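# Move green-PULL-tagged drive carriers into the divider box

## Task

Find each drive carrier with a green PULL tag on its top and put all of them into the divider box, which must stay upright. Each one must rest on the box floor and touch only the box, other carriers placed there, or the robot. Every other carrier stays in the cage, pushed fully in with its lever latched. Nothing may count as placed if only the robot holds it there at the end. Finally, open the gripper and move the arm away.

## Robot and tools

Robot: one six-joint arm with a parallel two-finger gripper, mounted beside a table. The base may sit slightly tilted relative to the table. The work is to move tagged carriers out of a cage and into a divider box.

Frame: the scene frame has its origin on the tabletop straight under the arm base. +z is up, +x points forward from the base, and +y lies to the left when facing along +x. Positions are in metres and orientation is a wxyz quaternion. The reported hand position can be off, and the error grows as the arm reaches farther.

Gripper geometry: the fingers point along the gripper's own +z axis and close along its y axis. end_effector_position is the midpoint between the pads when they are shut. The fingertips reach about 33 mm past that point when closed and about 9 mm when fully open. While closing, the tips move about 24 mm farther from the arm, so keep that much space above any surface.

Tool execute_actions takes "actions", a list with either zero or one entry, and an optional boolean "pictures". Pictures come by default, from cam_high and then cam_wrist, each 504x504.
- Empty list: no new command. The call simply returns the current state.
- Motion entry: {"rows": [...], "steps": n}. n runs from 1 to 15 and defaults to 15. Each step lasts 1/30 s. There are 1 to 15 rows, one row per step, and the final row is repeated if rows run out before steps. The arm has a single row per step, and each row has nine numbers in this order: joint_1 waist, joint_2 shoulder, joint_3 elbow, joint_4 forearm roll, joint_5 wrist pitch, joint_6 wrist roll, then gripper position, gripper force_limit, gripper speed.
- The six joint values are absolute target angles in radians, on the same scale as the Joint positions line. They are not offsets. Stated ranges: waist, shoulder, forearm roll, wrist pitch and wrist roll run from -6.283 to 6.283, and the elbow from -2.792 to 2.792. A target more than 0.010 rad beyond a limit, and farther out than the joint's current angle, gets the whole call refused, and nothing is sent. The true limits can differ from the stated ones by up to 0.010 rad. A joint asked to pass its true limit stops at that limit, and the result then reports "joint sent to its limit". That line can refer to an earlier action. Not seeing it does not mean the joint has room left.
- The last three values are scaled to [-1, 1]. For position, +1 means fully open (140 mm), the pads touch at about -0.8, and -1 keeps closing until something blocks the fingers. force_limit sets how hard they squeeze: on items up to 40 mm wide, about 14 N at -1, 60 N at 0 and 107 N at +1. speed sets how fast the pad gap changes: about 30 mm/s at -1, 140 at 0 and 250 at +1.
- Wait entry: {"steps": n} with no rows, n up to 300. It sends nothing and returns once n steps have passed since the previous result.

Motion limits: each joint's target moves at most 2.09 rad/s for waist and shoulder, 3.14 for the elbow and 3.93 for the three wrist joints. Reaching full speed takes 0.3 s, and all joints are synchronised so they arrive together. The target is also kept within a lead of the measured angle: 0.456 rad for waist and shoulder, 0.683 for the elbow, 0.854 for the wrist joints. If the targets would put the hand more than 70 mm from where it is, they are all pulled back toward the current angles. Large moves therefore take several calls. Between calls the arm keeps heading for the last row sent until it has nearly stopped moving.

Reading results: the state line gives the hand position, the quaternion, and linear (m/s) and angular (rad/s) velocities. The lines Joint positions, Joint velocities and joint torques follow column order. Torques shift with contact or load, and their offsets and noise vary. "joint command not followed" means a clearance check changed or blocked targets; mounting blocks and posts count as part of the arm. HELD marks steps where your row was not sent, or only partly sent. object_status: 0 moving, 1 blocked while opening, 2 blocked while closing (a grasp), 3 reached the commanded position or pads touching (a thin item may still be held). position_measured is in counts, from 3 (open) to 230 (pads together), and is not linear in mm. To grasp, send -1 and confirm status 2. Stopped fingers hold until the position number changes by at least 0.01, or the item slips or gives way. To squeeze harder during a grasp, raise force_limit and switch position between -1 and -0.98.

Other tools: zoom_image takes "camera" (cam_high or cam_wrist) and "region" [x0, y0, x1, y1] in image pixels, with the origin at the top left and a maximum size of 504x504. It returns a sharper crop of that camera's latest image. show_instructions takes no arguments and shows the scene's reference pages. finished_scene takes "scene", the number of the current scene.

Cameras: cam_high is a fixed pinhole camera with radial distortion, looking down over the table from about (0.17, 0.006, 0.78). cam_wrist is a fisheye camera on the hand, and its pose follows the joint readings. The calibration values are approximate.

Hazards: a joint torque at its load limit (waist and shoulder 306, elbow 144, wrist joints 40.5 N m), or an outside force of 144 N on the arm or on what it holds, halts the arm for 10 s and drops the rest of the call. Holding loads heats the motors. A MOTOR HOT line warns of this, and an OVER-TEMPERATURE FAULT locks the brakes until the motors cool. Objects may be jolted now and then, including one in the gripper. Do not let anything leave the table, and avoid drops, slams and forceful shoves. Before finishing, make sure the placed carriers rest in the box without support, then open the gripper and pull the arm clear.

Each tool is called after "Request:" as name(argument=value, ...) on one line, values as JSON.

Reference images:

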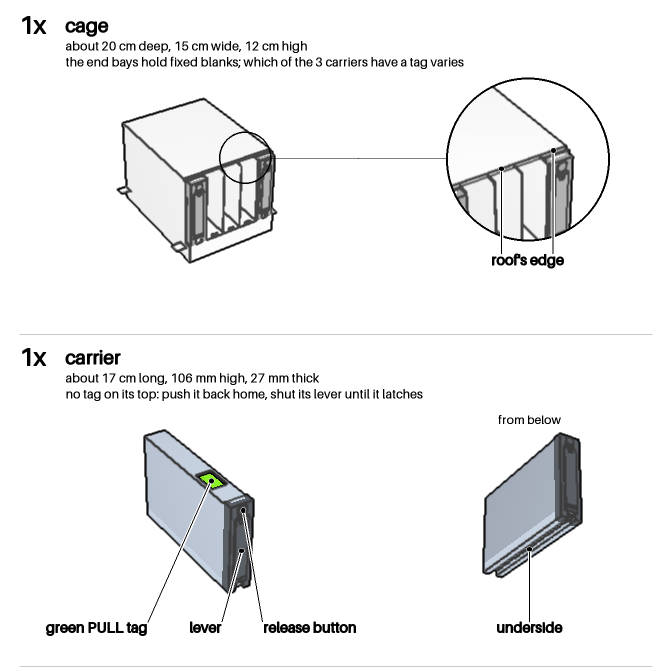

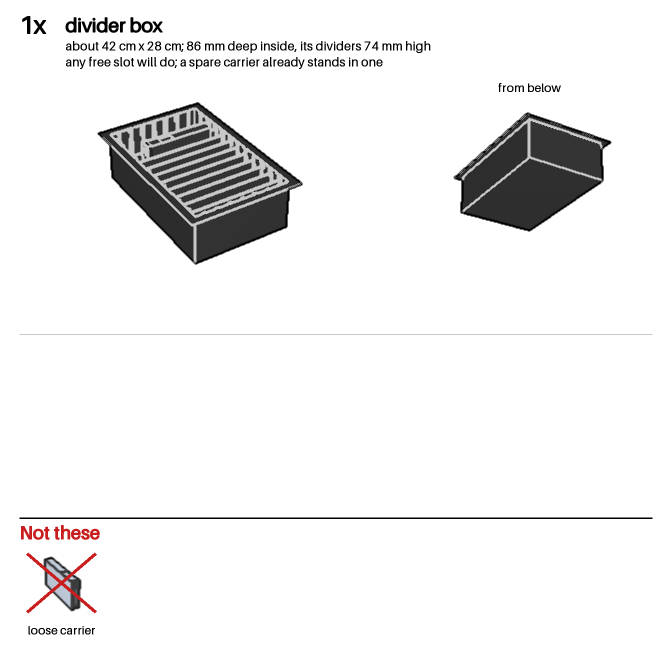

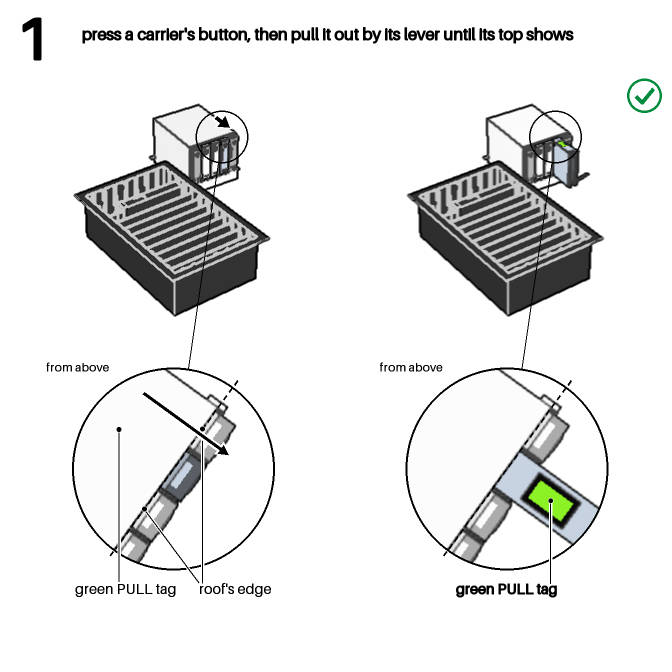

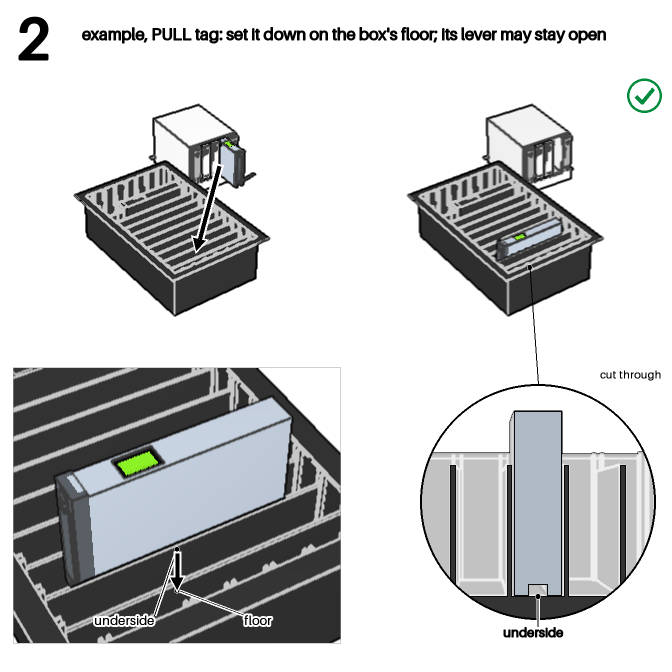

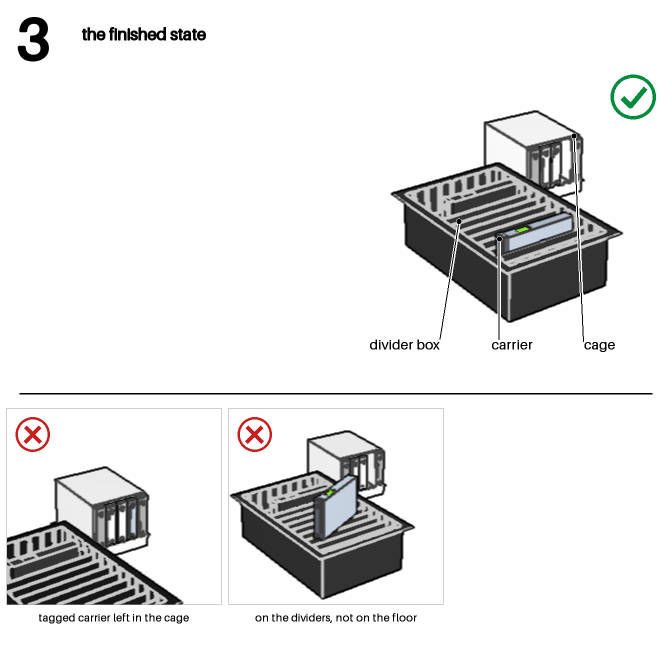

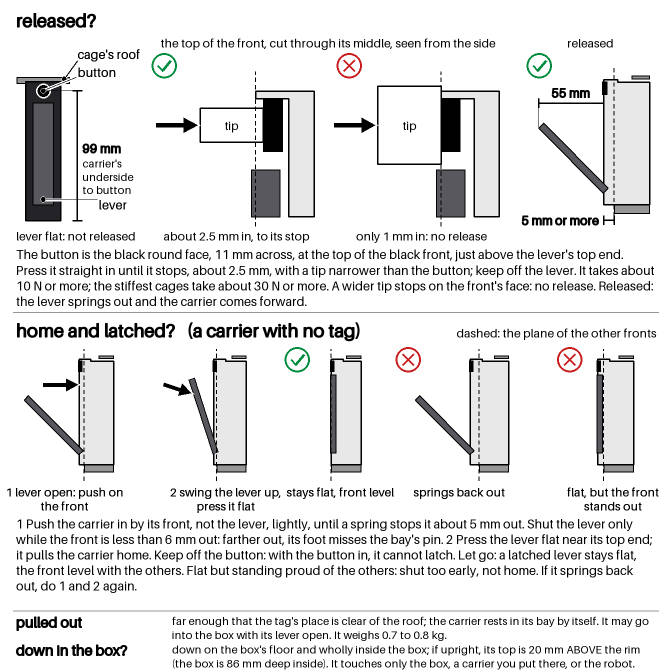

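## Session

Request:
execute_actions(actions=[])

Scene clock: 0.00 s of 9097.00 s.
end_effector_position=(+0.0679, +0.6066, +0.1885) position_measured=3 object_status=3 end_effector_quat_wxyz=(-0.043, -0.383, +0.920, -0.069) end_effector_velocity=(+0.000, +0.000, +0.000) end_effector_angular_velocity=(+0.000, -0.000, +0.000)
Joint positions: [ 1.417  0.278  1.779 -0.001  1.249 -0.955]
Joint velocities: [-0. -0. -0. -0. -0. -0.]
Joint torques (N m, as the joint torque sensors report them, + toward a larger angle): no reading

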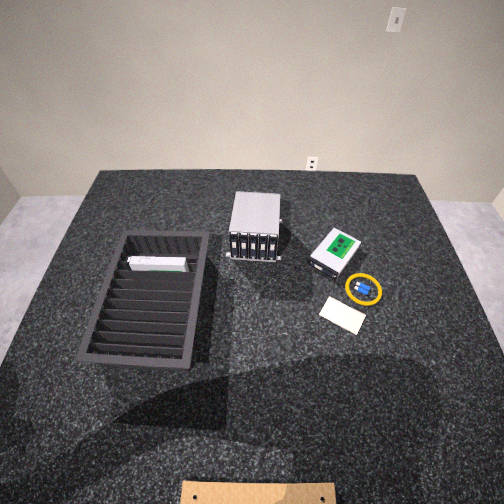

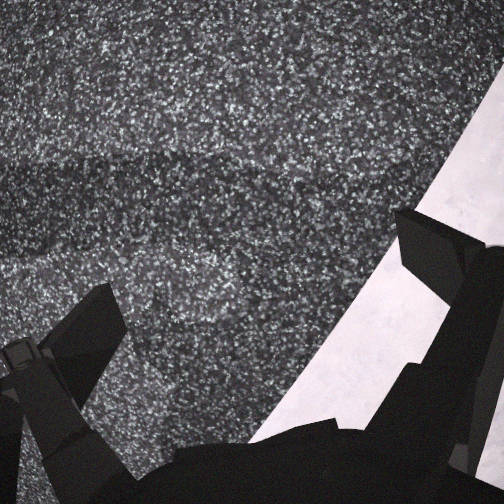

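Request:
zoom_image(camera="cam_high", region=[210, 180, 300, 270])

Request:
zoom_image(camera="cam_high", region=[70, 220, 230, 380])

Request:
zoom_image(camera="cam_wrist", region=[0, 200, 504, 504])

Region (210, 180, 300, 270) of cam_high's 504x504 image, scaled by 5.600, with more detail than that image has.

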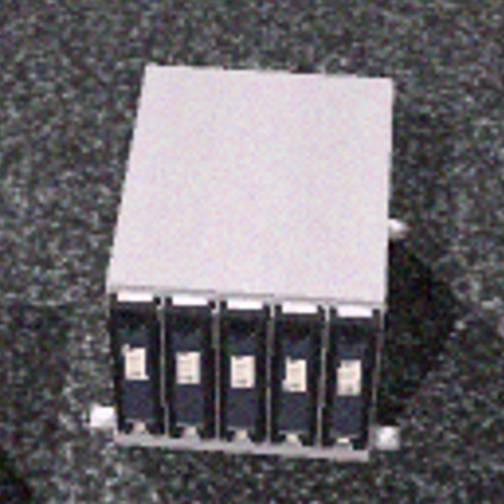

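Region (70, 220, 230, 380) of cam_high's 504x504 image, scaled by 3.150, with more detail than that image has.

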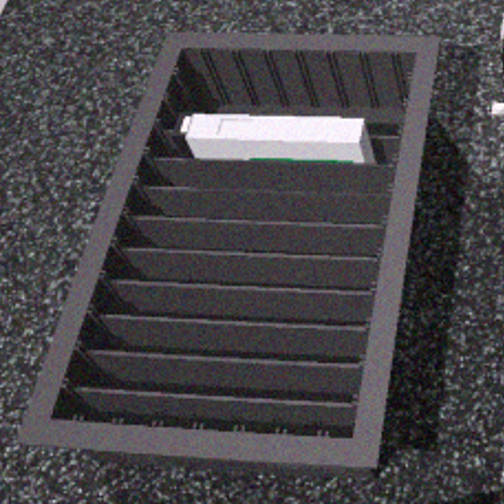

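Region (0, 200, 504, 504) of cam_wrist's 504x504 image, scaled by 1.000; it fills the top 304 rows of this view, and the rest is white.

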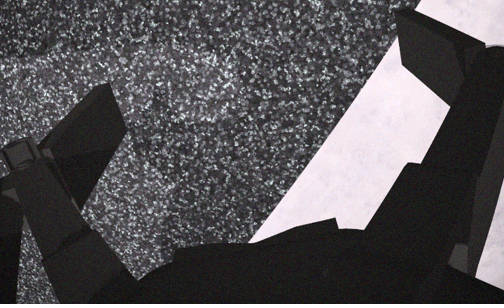

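Request:
execute_actions(actions=[{"rows": [[0.9,0.05,2.1,0,0.2,0.5,-1,0,0]], "steps": 15}], pictures=false)

Request:
execute_actions(actions=[{"steps": 30}], pictures=false)

Scene clock: 27.27 s of 9097.00 s.
end_effector_position=(+0.2552, +0.6323, +0.1928) position_measured=104 object_status=0 end_effector_quat_wxyz=(+0.062, +0.027, +0.987, +0.145) end_effector_velocity=(+0.404, +0.001, +0.082) end_effector_angular_velocity=(+1.131, +0.024, -2.050)
Joint positions: [ 1.151  0.158  1.948 -0.001  0.721 -0.379]
Joint velocities: [-0.538 -0.231  0.325  0.003 -1.11   1.589]
Joint torques (N m, as the joint torque sensors report them, + toward a larger angle): [ -1.49 -53.27 -35.64   4.02  -0.84  -0.04]
Steps of this call (steps 1 to 90: nothing new was sent; then 23.77 s passed at rest; steps 91 to 105: all 15 steps of this action). Readings (joint positions | what the end effector reports):
91: [1.417 0.278 1.779 -0.001 1.249 -0.955] | position_measured=3 object_status=0
92: [1.414 0.277 1.782 -0.001 1.242 -0.948] | position_measured=6 object_status=0
94: [1.384 0.262 1.803 -0.001 1.186 -0.892] | position_measured=21 object_status=0
98: [1.288 0.217 1.865 -0.001 1.006 -0.712] | position_measured=51 object_status=0
105: the state above

Scene clock: 28.27 s of 9097.00 s.
end_effector_position=(+0.4384, +0.5910, +0.2616) position_measured=233 object_status=3 end_effector_quat_wxyz=(+0.035, +0.515, +0.765, +0.385) end_effector_velocity=(+0.001, +0.001, +0.001) end_effector_angular_velocity=(+0.001, -0.002, -0.001)
Joint positions: [0.9  0.05 2.1  0.   0.2  0.5 ]
Joint velocities: [-0.001 -0.    -0.002 -0.001  0.     0.   ]
Joint torques (N m, as the joint torque sensors report them, + toward a larger angle): [ -0.58 -40.72 -35.5    3.83  -1.66  -0.07]
Steps of this call (steps 1 to 30: the robot went on to your last target). Readings (joint positions | what the end effector reports):
1: [1.133 0.151 1.959 -0.001 0.684 -0.324] | position_measured=112 object_status=0
2: [1.116 0.143 1.969 -0.001 0.647 -0.267] | position_measured=120 object_status=0
4: [1.081 0.128 1.990 -0.001 0.577 -0.146] | position_measured=135 object_status=0
8: [1.014 0.099 2.031 -0.000 0.436 0.095] | position_measured=165 object_status=0
30: the state above

Request:
execute_actions(actions=[{"rows": [[-0.058,0.0406,2.402,0,-0.1736,1.571,-1,0,0]], "steps": 15}], pictures=false)

Request:
execute_actions(actions=[{"steps": 45}])

Scene clock: 30.90 s of 9097.00 s.
end_effector_position=(+0.5464, +0.4298, +0.2089) position_measured=233 object_status=3 end_effector_quat_wxyz=(-0.005, +0.753, +0.520, +0.404) end_effector_velocity=(+0.213, -0.397, -0.085) end_effector_angular_velocity=(+0.589, +0.340, -1.261)
Joint positions: [0.631 0.046 2.243 0.    0.023 0.978]
Joint velocities: [-0.644 -0.008  0.246  0.    -0.304  0.915]
Joint torques (N m, as the joint torque sensors report them, + toward a larger angle): [ -1.91 -38.53 -32.7    3.28  -1.95  -0.23]
Steps of this call (steps 1 to 15: the robot went on to your last target; steps 16 to 64: nothing new was sent; steps 65 to 79: all 15 steps of this action). Readings (joint positions | what the end effector reports):
65: [0.900 0.050 2.100 0.000 0.200 0.500] | position_measured=233 object_status=3
66: [0.896 0.050 2.102 0.000 0.197 0.507] | position_measured=233 object_status=3
68: [0.867 0.049 2.122 0.000 0.172 0.563] | position_measured=233 object_status=3
72: [0.780 0.048 2.175 0.000 0.108 0.725] | position_measured=233 object_status=3
79: the state above

Scene clock: 32.40 s of 9097.00 s.
end_effector_position=(+0.6404, -0.0118, +0.1589) position_measured=233 object_status=3 end_effector_quat_wxyz=(+0.014, +0.906, -0.033, +0.422) end_effector_velocity=(-0.000, +0.000, -0.000) end_effector_angular_velocity=(-0.001, +0.000, +0.001)
Joint positions: [-0.058  0.041  2.402  0.    -0.174  1.571]
Joint velocities: [ 0.     0.    -0.    -0.     0.    -0.001]
Joint torques (N m, as the joint torque sensors report them, + toward a larger angle): [ -1.13 -31.38 -28.37   2.71  -1.88   0.05]
Steps of this call (steps 1 to 45: the robot went on to your last target). Readings (joint positions | what the end effector reports):
1: [0.609 0.045 2.251 0.000 0.013 1.008] | position_measured=233 object_status=3
2: [0.588 0.045 2.259 0.000 0.003 1.037] | position_measured=233 object_status=3
4: [0.543 0.045 2.274 0.000 -0.015 1.091] | position_measured=233 object_status=3
8: [0.454 0.044 2.298 0.000 -0.045 1.184] | position_measured=233 object_status=3
45: the state above
camera_calibration (this result's frames):
cam_wrist: T_world_to_cam=[[-0.222279, -0.956219, -0.190359, 0.163723], [-0.786182, 0.291259, -0.545056, 0.6047], [0.576637, 0.0285025, -0.816503, -0.0634237], [0, 0, 0, 1]] pos_world=[0.548369, -0.0177618, 0.308976]

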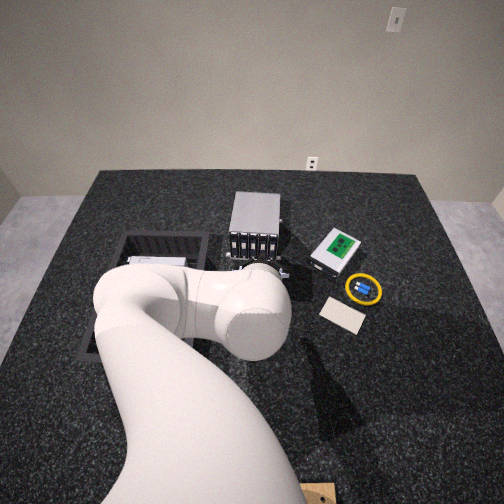

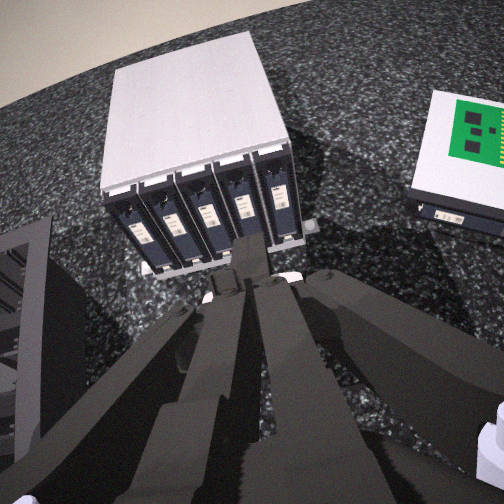

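Request:
zoom_image(camera="cam_wrist", region=[90, 120, 330, 320])

Request:
zoom_image(camera="cam_wrist", region=[200, 220, 310, 310])

Region (90, 120, 330, 320) of cam_wrist's 504x504 image, scaled by 2.100, with more detail than that image has.

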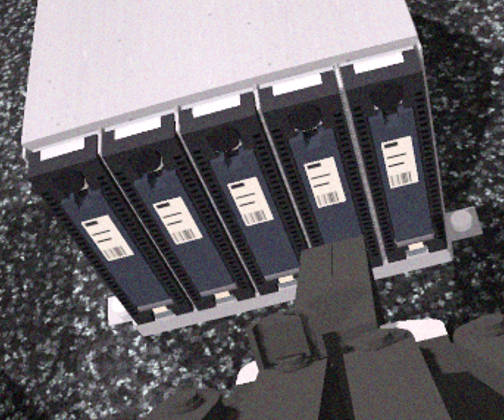

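Region (200, 220, 310, 310) of cam_wrist's 504x504 image, scaled by 4.582, with more detail than that image has; it fills the top 412 rows of this view, and the rest is white.

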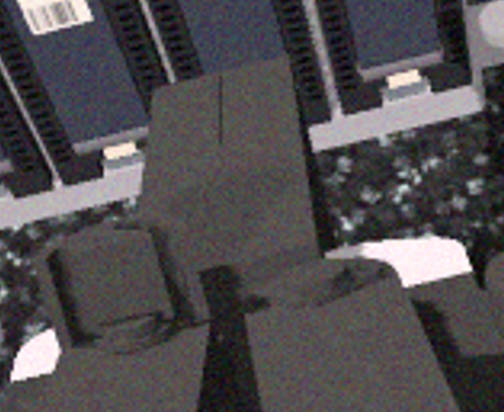

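Request:
execute_actions(actions=[{"rows": [[-0.0553,0.1745,2.2222,0,0.0468,0.785,-1,0,0]], "steps": 15}], pictures=false)

Request:
execute_actions(actions=[{"steps": 15}])

Scene clock: 50.03 s of 9097.00 s.
end_effector_position=(+0.7006, -0.0143, +0.1262) position_measured=233 object_status=3 end_effector_quat_wxyz=(+0.140, +0.881, +0.326, +0.313) end_effector_velocity=(+0.025, -0.001, -0.015) end_effector_angular_velocity=(-0.221, +0.093, +0.270)
Joint positions: [-0.055  0.173  2.224 -0.     0.045  0.792]
Joint velocities: [ 0.001  0.06  -0.081 -0.     0.099 -0.352]
Joint torques (N m, as the joint torque sensors report them, + toward a larger angle): [  3.35 -50.76 -23.01   2.55  -1.1   -0.02]
Steps of this call (steps 1 to 15: the robot went on to your last target; steps 16 to 90: nothing new was sent; then 14.13 s passed at rest; steps 91 to 105: all 15 steps of this action). Readings (joint positions | what the end effector reports):
91: [-0.058 0.041 2.402 0.000 -0.174 1.571] | position_measured=233 object_status=3
92: [-0.058 0.042 2.401 -0.000 -0.172 1.564] | position_measured=233 object_status=3
94: [-0.058 0.051 2.389 -0.000 -0.156 1.508] | position_measured=233 object_status=3
98: [-0.057 0.100 2.323 -0.000 -0.076 1.223] | position_measured=233 object_status=3
105: the state above

Scene clock: 50.53 s of 9097.00 s.
end_effector_position=(+0.7010, -0.0142, +0.1260) position_measured=233 object_status=3 end_effector_quat_wxyz=(+0.141, +0.880, +0.329, +0.312) end_effector_velocity=(-0.000, -0.001, -0.000) end_effector_angular_velocity=(-0.000, +0.000, -0.001)
Joint positions: [-0.055  0.174  2.222 -0.     0.047  0.785]
Joint velocities: [-0.001  0.     0.    -0.001  0.     0.   ]
Joint torques (N m, as the joint torque sensors report them, + toward a larger angle): [ -2.   -46.65 -28.65   2.95  -1.6   -0.25]
Steps of this call (steps 1 to 15: the robot went on to your last target). Readings (joint positions | what the end effector reports):
1: [-0.055 0.174 2.222 -0.000 0.046 0.786] | position_measured=233 object_status=3
2: [-0.055 0.174 2.222 -0.000 0.047 0.785] | position_measured=233 object_status=3
4: [-0.055 0.174 2.222 -0.000 0.047 0.785] | position_measured=233 object_status=3
8: [-0.055 0.174 2.222 -0.000 0.047 0.785] | position_measured=233 object_status=3
15: the state above
The arm was judged still, so your last target was given up. Only a new action makes it travel on or press farther. Fingers that are still opening or closing keep moving.
camera_calibration (this result's frames):
cam_wrist: T_world_to_cam=[[0.336548, -0.883319, 0.326316, -0.287162], [-0.836175, -0.439697, -0.327839, 0.632409], [0.433066, -0.162524, -0.886589, -0.0184454], [0, 0, 0, 1]] pos_world=[0.633437, 0.0214147, 0.28468]

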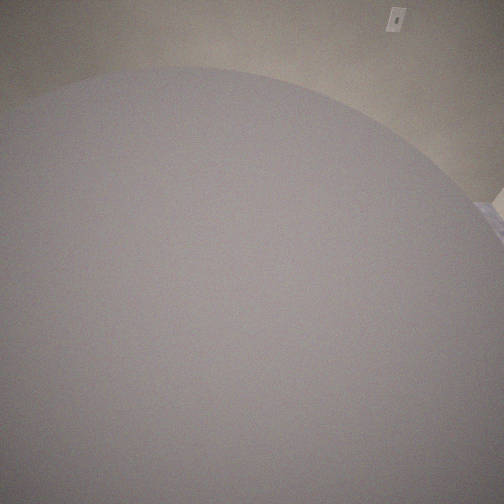

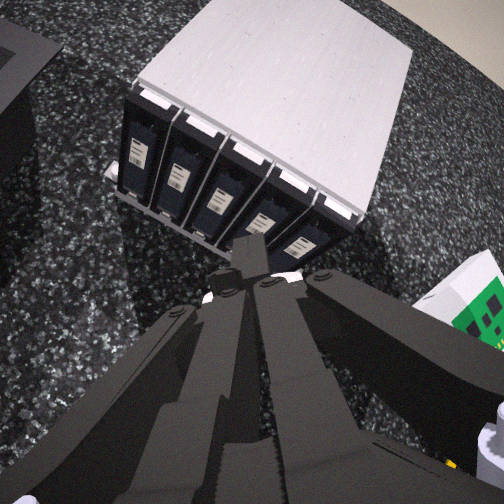

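Request:
zoom_image(camera="cam_wrist", region=[210, 130, 330, 250])

Region (210, 130, 330, 250) of cam_wrist's 504x504 image, scaled by 4.200, with more detail than that image has.

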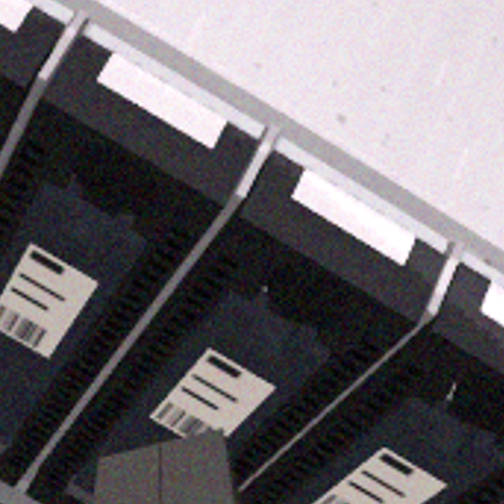

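Request:
execute_actions(actions=[{"rows": [[-0.0563,0.1821,2.1966,0,0.0649,0.785,-1,0,0]], "steps": 15}])

Request:
zoom_image(camera="cam_wrist", region=[220, 160, 320, 260])

Scene clock: 58.50 s of 9097.00 s.
end_effector_position=(+0.7129, -0.0158, +0.1320) position_measured=233 object_status=3 end_effector_quat_wxyz=(+0.141, +0.880, +0.329, +0.312) end_effector_velocity=(+0.000, +0.001, +0.000) end_effector_angular_velocity=(-0.000, -0.001, +0.001)
Joint positions: [-0.056  0.182  2.197  0.     0.065  0.785]
Joint velocities: [ 0.001 -0.    -0.    -0.     0.     0.   ]
Joint torques (N m, as the joint torque sensors report them, + toward a larger angle): [ -0.68 -47.29 -29.54   3.    -1.65  -0.16]
Steps of this call (steps 1 to 90: nothing new was sent; then 4.47 s passed at rest; steps 91 to 105: all 15 steps of this action). Readings (joint positions | what the end effector reports):
91: [-0.055 0.175 2.222 0.000 0.047 0.785] | position_measured=233 object_status=3
92: [-0.055 0.176 2.218 0.000 0.051 0.785] | position_measured=233 object_status=3
94: [-0.056 0.181 2.201 0.000 0.062 0.785] | position_measured=233 object_status=3
98: [-0.056 0.182 2.197 0.000 0.065 0.785] | position_measured=233 object_status=3
105: the state above
camera_calibration (this result's frames):
cam_wrist: T_world_to_cam=[[0.335635, -0.883708, 0.326204, -0.293841], [-0.836692, -0.438767, -0.327766, 0.644018], [0.432777, -0.162923, -0.886657, -0.0183141], [0, 0, 0, 1]] pos_world=[0.645394, 0.0199206, 0.290701]

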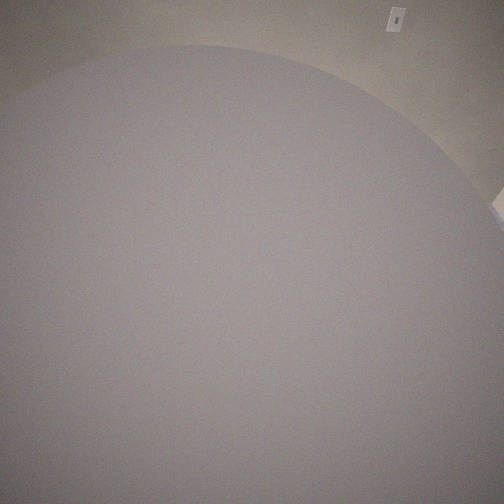

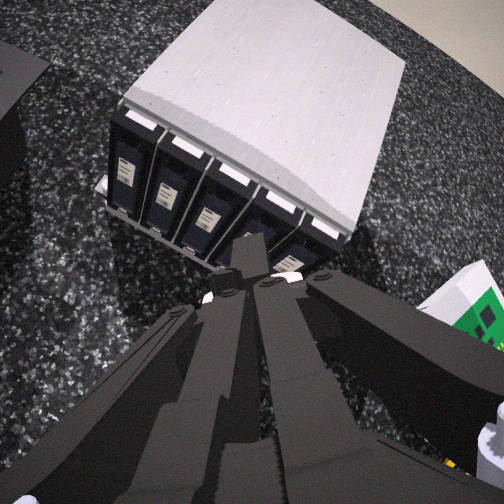

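Region (220, 160, 320, 260) of cam_wrist's 504x504 image, scaled by 5.040, with more detail than that image has.

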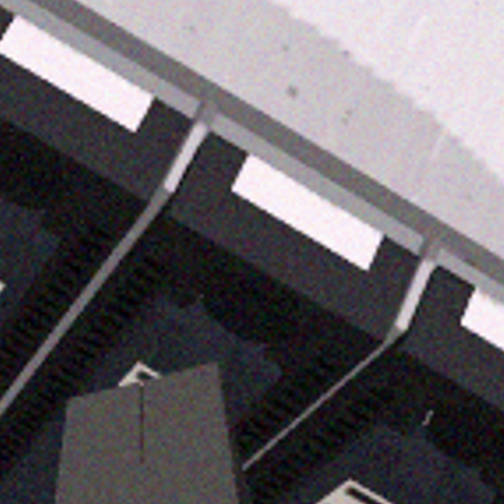

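Request:
execute_actions(actions=[{"rows": [[-0.0581,0.1903,2.1859,0,0.0674,0.785,-1,0,0]], "steps": 12}])

Request:
zoom_image(camera="cam_wrist", region=[220, 170, 320, 270])

Scene clock: 65.03 s of 9097.00 s.
end_effector_position=(+0.7188, -0.0175, +0.1320) position_measured=233 object_status=3 end_effector_quat_wxyz=(+0.142, +0.881, +0.328, +0.311) end_effector_velocity=(+0.000, -0.000, -0.000) end_effector_angular_velocity=(+0.000, +0.000, -0.001)
Joint positions: [-0.058  0.19   2.186 -0.     0.067  0.785]
Joint velocities: [-0.     0.    -0.    -0.     0.     0.001]
Joint torques (N m, as the joint torque sensors report them, + toward a larger angle): [ -1.63 -48.25 -29.65   2.93  -1.63  -0.16]
Steps of this call (steps 1 to 15: the robot went on to your last target; steps 16 to 90: nothing new was sent; then 3.13 s passed at rest; steps 91 to 102: all 12 steps of this action). Readings (joint positions | what the end effector reports):
91: [-0.056 0.182 2.197 -0.000 0.065 0.785] | position_measured=233 object_status=3
92: [-0.057 0.184 2.194 -0.000 0.066 0.785] | position_measured=233 object_status=3
94: [-0.058 0.189 2.187 -0.000 0.067 0.785] | position_measured=233 object_status=3
98: [-0.058 0.190 2.186 -0.000 0.067 0.785] | position_measured=233 object_status=3
102: the state above
camera_calibration (this result's frames):
cam_wrist: T_world_to_cam=[[0.334172, -0.884217, 0.326326, -0.296346], [-0.837418, -0.437426, -0.327703, 0.648798], [0.432504, -0.163762, -0.886635, -0.0209676], [0, 0, 0, 1]] pos_world=[0.651415, 0.0183332, 0.290728]

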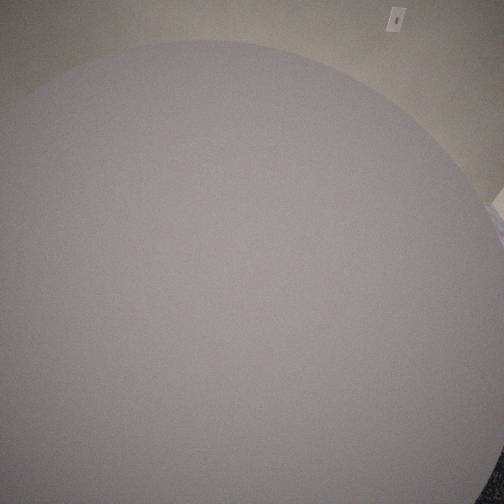

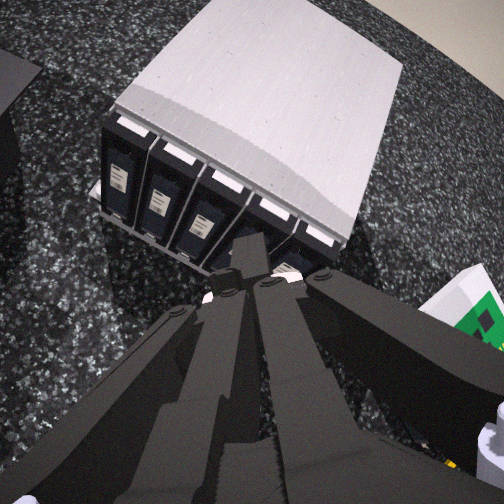

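Region (220, 170, 320, 270) of cam_wrist's 504x504 image, scaled by 5.040, with more detail than that image has.

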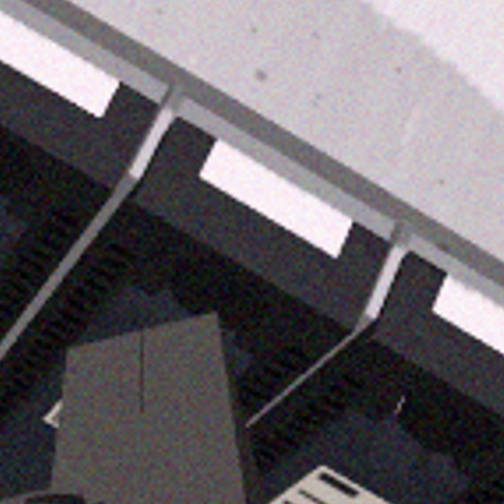

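Request:
execute_actions(actions=[{"rows": [[-0.0581,0.1930,2.1823,0,0.0682,0.785,-1,0,0]], "steps": 10}])

Request:
zoom_image(camera="cam_wrist", region=[220, 170, 320, 270])

Scene clock: 66.37 s of 9097.00 s.
end_effector_position=(+0.7209, -0.0177, +0.1321) position_measured=233 object_status=3 end_effector_quat_wxyz=(+0.142, +0.881, +0.328, +0.311) end_effector_velocity=(-0.000, -0.000, +0.000) end_effector_angular_velocity=(+0.001, -0.000, -0.001)
Joint positions: [-0.058  0.193  2.182  0.     0.068  0.785]
Joint velocities: [-0.    -0.     0.     0.001 -0.    -0.   ]
Joint torques (N m, as the joint torque sensors report them, + toward a larger angle): [ -0.16 -48.3  -29.82   3.1   -1.65  -0.15]
Steps of this call (steps 1 to 15: the robot went on to your last target; steps 16 to 30: nothing new was sent; steps 31 to 40: all 10 steps of this action). Readings (joint positions | what the end effector reports):
31: [-0.058 0.190 2.186 0.000 0.067 0.785] | position_measured=233 object_status=3
32: [-0.058 0.191 2.185 0.000 0.068 0.785] | position_measured=233 object_status=3
34: [-0.058 0.193 2.183 0.000 0.068 0.785] | position_measured=233 object_status=3
38: [-0.058 0.193 2.182 0.000 0.068 0.785] | position_measured=233 object_status=3
40: the state above
camera_calibration (this result's frames):
cam_wrist: T_world_to_cam=[[0.334051, -0.884274, 0.326296, -0.297086], [-0.837427, -0.437319, -0.327822, 0.65047], [0.43258, -0.16374, -0.886602, -0.0218846], [0, 0, 0, 1]] pos_world=[0.65343, 0.0181738, 0.290774]

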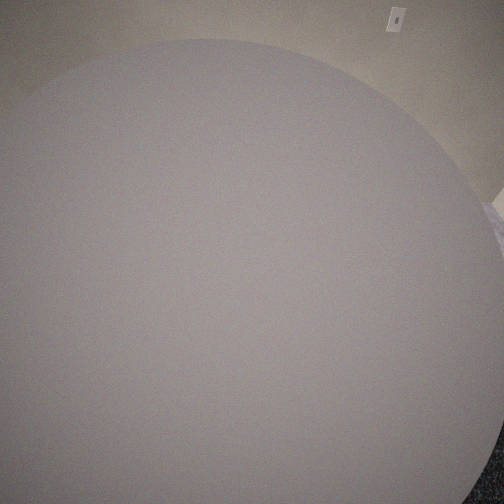

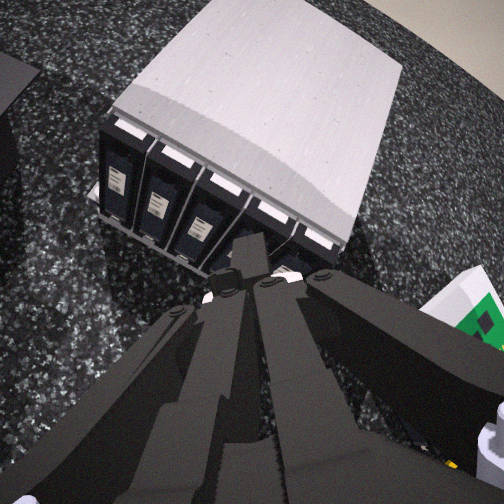

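Region (220, 170, 320, 270) of cam_wrist's 504x504 image, scaled by 5.040, with more detail than that image has.

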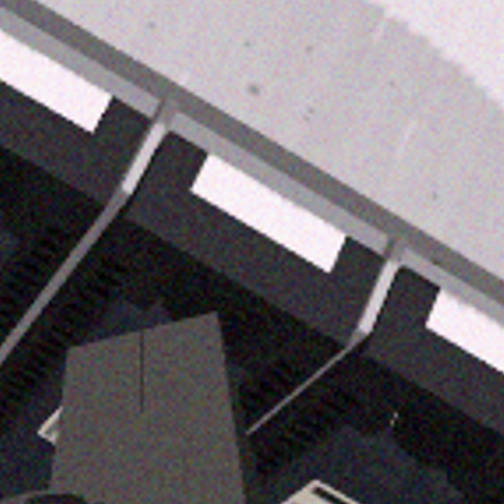

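Request:
execute_actions(actions=[{"rows": [[-0.0586,0.1989,2.1815,0,0.0632,0.785,-1,0,0]], "steps": 10}], pictures=false)

Scene clock: 67.77 s of 9097.00 s.
end_effector_position=(+0.7224, -0.0181, +0.1294) position_measured=233 object_status=3 end_effector_quat_wxyz=(+0.142, +0.881, +0.328, +0.311) end_effector_velocity=(+0.000, +0.000, +0.000) end_effector_angular_velocity=(-0.000, -0.000, +0.001)
Joint positions: [-0.059  0.199  2.182  0.     0.063  0.785]
Joint velocities: [ 0.  0. -0. -0. -0. -0.]
Joint torques (N m, as the joint torque sensors report them, + toward a larger angle): [ -2.53 -48.43 -29.29   3.13  -1.67  -0.11]
Steps of this call (steps 1 to 15: the robot went on to your last target; steps 16 to 32: nothing new was sent; steps 33 to 42: all 10 steps of this action). Readings (joint positions | what the end effector reports):
33: [-0.058 0.193 2.182 0.000 0.068 0.785] | position_measured=233 object_status=3
34: [-0.058 0.195 2.182 0.000 0.067 0.785] | position_measured=233 object_status=3
36: [-0.058 0.198 2.182 0.000 0.064 0.785] | position_measured=233 object_status=3
40: [-0.059 0.199 2.182 0.000 0.063 0.785] | position_measured=233 object_status=3
42: the state above

Request:
execute_actions(actions=[{"rows": [[-0.0591,0.2047,2.1807,0,0.0582,0.785,-1,0,0]], "steps": 10}])

Request:
zoom_image(camera="cam_wrist", region=[220, 170, 320, 270])

Scene clock: 68.77 s of 9097.00 s.
end_effector_position=(+0.7238, -0.0186, +0.1267) position_measured=233 object_status=3 end_effector_quat_wxyz=(+0.142, +0.881, +0.328, +0.311) end_effector_velocity=(+0.000, -0.000, -0.000) end_effector_angular_velocity=(-0.000, +0.000, -0.000)
Joint positions: [-0.059  0.205  2.181  0.     0.058  0.785]
Joint velocities: [-0.  0. -0.  0. -0. -0.]
Joint torques (N m, as the joint torque sensors report them, + toward a larger angle): [ -1.52 -49.   -29.55   2.93  -1.79  -0.11]
Steps of this call (steps 1 to 15: the robot went on to your last target; steps 16 to 20: nothing new was sent; steps 21 to 30: all 10 steps of this action). Readings (joint positions | what the end effector reports):
21: [-0.059 0.199 2.181 0.000 0.063 0.785] | position_measured=233 object_status=3
22: [-0.059 0.201 2.181 0.000 0.062 0.785] | position_measured=233 object_status=3
24: [-0.059 0.204 2.181 0.000 0.059 0.785] | position_measured=233 object_status=3
28: [-0.059 0.205 2.181 0.000 0.058 0.785] | position_measured=233 object_status=3
30: the state above
camera_calibration (this result's frames):
cam_wrist: T_world_to_cam=[[0.333211, -0.884606, 0.326256, -0.296544], [-0.837891, -0.436491, -0.327742, 0.651147], [0.432331, -0.16416, -0.886646, -0.0278785], [0, 0, 0, 1]] pos_world=[0.656454, 0.0173183, 0.285439]

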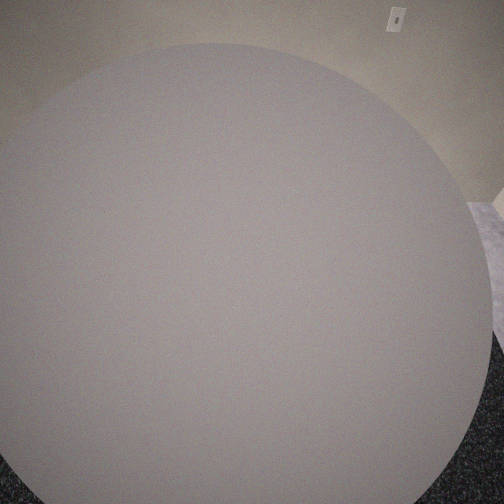

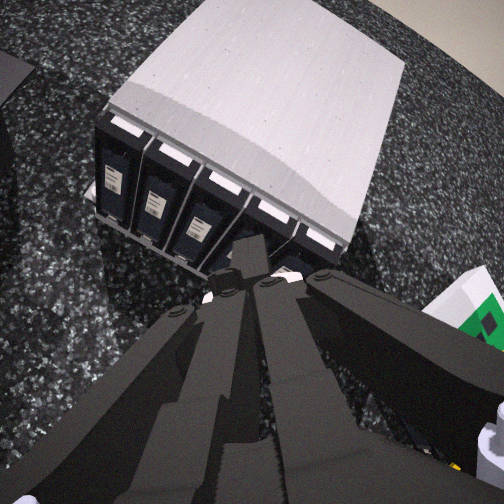

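Region (220, 170, 320, 270) of cam_wrist's 504x504 image, scaled by 5.040, with more detail than that image has.

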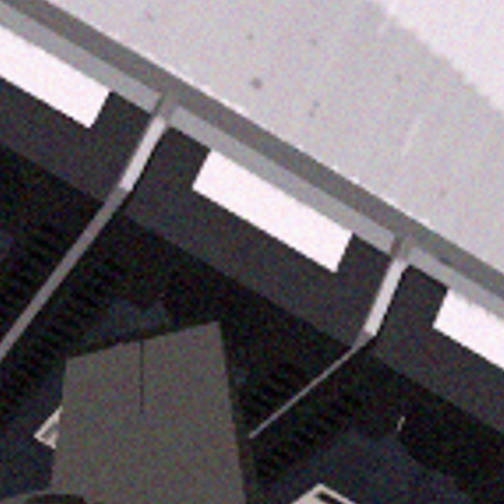

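Request:
execute_actions(actions=[{"rows": [[-0.0589,0.2025,2.1796,0,0.0615,0.785,-1,0,0],[-0.0589,0.2025,2.1796,0,0.0615,0.785,-1,0,0],[-0.0589,0.2025,2.1796,0,0.0615,0.785,-1,0,0],[-0.0589,0.2032,2.1787,0,0.0617,0.785,-1,0,0],[-0.0589,0.2039,2.1778,0,0.0619,0.785,-1,0,0],[-0.0589,0.2046,2.1769,0,0.0621,0.785,-1,0,0],[-0.0589,0.2052,2.1760,0,0.0624,0.785,-1,0,0]], "steps": 13}], pictures=false)

Scene clock: 70.77 s of 9097.00 s.
end_effector_position=(+0.7258, -0.0187, +0.1283) position_measured=233 object_status=3 end_effector_quat_wxyz=(+0.142, +0.881, +0.328, +0.311) end_effector_velocity=(+0.000, -0.000, -0.000) end_effector_angular_velocity=(+0.000, +0.000, -0.000)
Joint positions: [-0.059  0.205  2.176 -0.     0.062  0.785]
Joint velocities: [-0.     0.001 -0.001 -0.     0.     0.   ]
Joint torques (N m, as the joint torque sensors report them, + toward a larger angle): [ -2.31 -54.14 -35.94   3.09  -4.77   0.07]
Steps of this call (steps 1 to 15: the robot went on to your last target; steps 16 to 47: nothing new was sent; steps 48 to 60: all 13 steps of this action). Readings (joint positions | what the end effector reports):
48: [-0.059 0.205 2.181 -0.000 0.058 0.785] | position_measured=233 object_status=3
49: [-0.059 0.204 2.180 -0.000 0.059 0.785] | position_measured=233 object_status=3
51: [-0.059 0.203 2.180 -0.000 0.061 0.785] | position_measured=233 object_status=3
55: [-0.059 0.204 2.177 -0.000 0.062 0.785] | position_measured=233 object_status=3
60: the state above

Request:
execute_actions(actions=[])

Request:
zoom_image(camera="cam_wrist", region=[220, 170, 320, 270])

Scene clock: 72.43 s of 9097.00 s.
end_effector_position=(+0.7259, -0.0186, +0.1283) position_measured=233 object_status=3 end_effector_quat_wxyz=(+0.142, +0.881, +0.328, +0.311) end_effector_velocity=(-0.001, +0.001, -0.001) end_effector_angular_velocity=(+0.000, +0.002, +0.000)
Joint positions: [-0.059  0.205  2.176 -0.     0.062  0.785]
Joint velocities: [ 0.001  0.     0.001  0.001  0.    -0.   ]
Joint torques (N m, as the joint torque sensors report them, + toward a larger angle): [  0.12 -51.89 -37.65   3.06  -5.    -0.16]
Steps of this call (steps 1 to 15: the robot went on to your last target; steps 16 to 50: nothing new was sent). Readings (joint positions | what the end effector reports):
1: [-0.059 0.205 2.176 -0.000 0.062 0.785] | position_measured=233 object_status=3
2: [-0.059 0.205 2.176 -0.000 0.062 0.785] | position_measured=233 object_status=3
4: [-0.059 0.205 2.176 -0.000 0.062 0.785] | position_measured=233 object_status=3
8: [-0.059 0.205 2.176 -0.000 0.062 0.785] | position_measured=233 object_status=3
50: the state above
The arm was judged still, so your last target was given up. Only a new action makes it travel on or press farther. Fingers that are still opening or closing keep moving.
camera_calibration (this result's frames):
cam_wrist: T_world_to_cam=[[0.33341, -0.884524, 0.326274, -0.29787], [-0.837796, -0.436685, -0.327725, 0.65326], [0.432359, -0.164084, -0.886646, -0.027401], [0, 0, 0, 1]] pos_world=[0.658459, 0.0172997, 0.286982]

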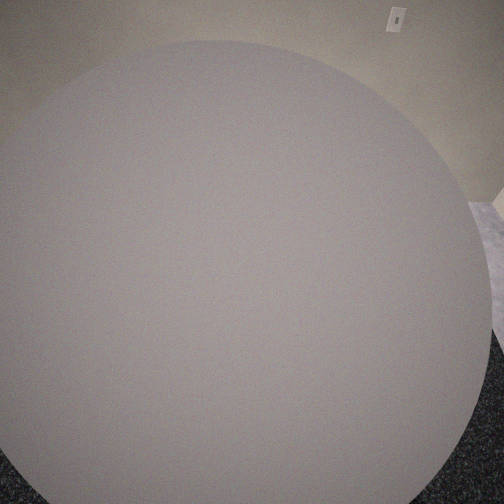

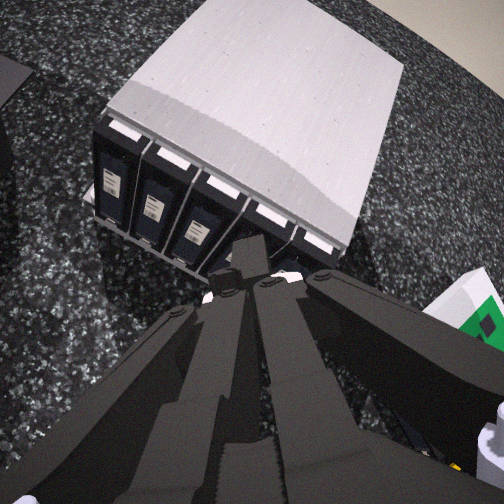

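Region (220, 170, 320, 270) of cam_wrist's 504x504 image, scaled by 5.040, with more detail than that image has.

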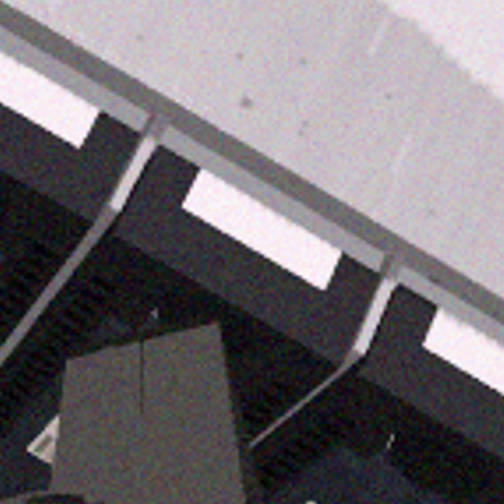

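Request:
execute_actions(actions=[{"rows": [[-0.0589,0.2059,2.1751,0,0.0626,0.785,-1,0,0],[-0.0589,0.2066,2.1742,0,0.0628,0.785,-1,0,0],[-0.0589,0.2072,2.1733,0,0.0630,0.785,-1,0,0]], "steps": 12}])

Request:
zoom_image(camera="cam_wrist", region=[200, 160, 320, 280])

Scene clock: 74.00 s of 9097.00 s.
end_effector_position=(+0.7274, -0.0187, +0.1283) position_measured=233 object_status=3 end_effector_quat_wxyz=(+0.142, +0.881, +0.328, +0.311) end_effector_velocity=(+0.000, +0.000, +0.000) end_effector_angular_velocity=(-0.001, -0.000, +0.001)
Joint positions: [-0.059  0.207  2.173 -0.     0.063  0.785]
Joint velocities: [ 0.001 -0.    -0.    -0.    -0.    -0.001]
Joint torques (N m, as the joint torque sensors report them, + toward a larger angle): [ -1.32 -52.26 -39.07   3.    -5.7   -0.08]
Steps of this call (steps 1 to 35: nothing new was sent; steps 36 to 47: all 12 steps of this action). Readings (joint positions | what the end effector reports):
36: [-0.059 0.205 2.176 -0.000 0.062 0.785] | position_measured=233 object_status=3
37: [-0.059 0.205 2.176 -0.000 0.062 0.785] | position_measured=233 object_status=3
39: [-0.059 0.207 2.174 -0.000 0.063 0.785] | position_measured=233 object_status=3
43: [-0.059 0.207 2.173 -0.000 0.063 0.785] | position_measured=233 object_status=3
47: the state above
camera_calibration (this result's frames):
cam_wrist: T_world_to_cam=[[0.333374, -0.884528, 0.3263, -0.298454], [-0.837771, -0.436676, -0.327801, 0.654477], [0.432437, -0.164084, -0.886609, -0.0281051], [0, 0, 0, 1]] pos_world=[0.659952, 0.0171923, 0.287005]

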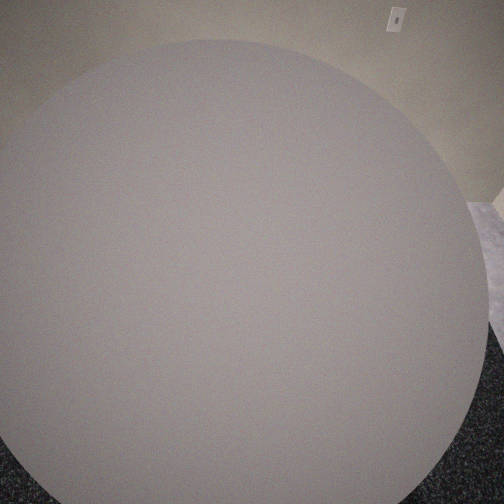

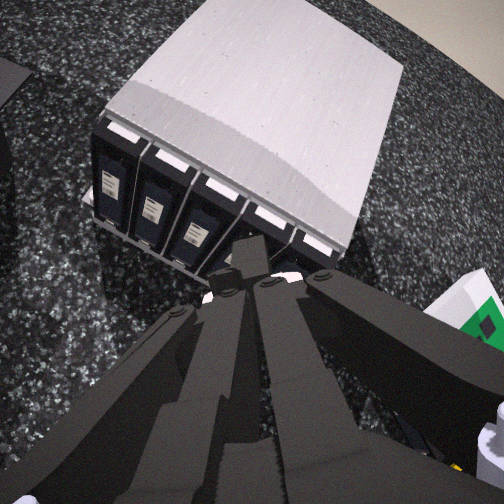

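Region (200, 160, 320, 280) of cam_wrist's 504x504 image, scaled by 4.200, with more detail than that image has.

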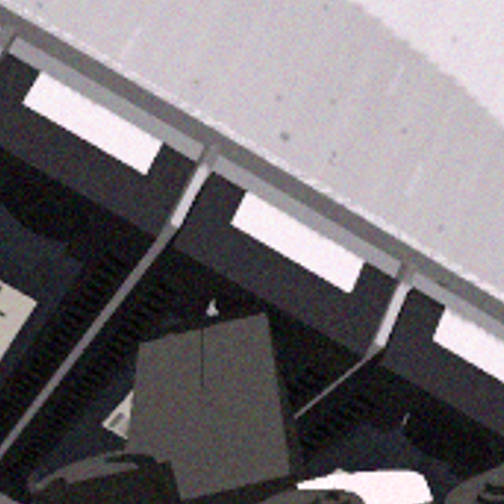

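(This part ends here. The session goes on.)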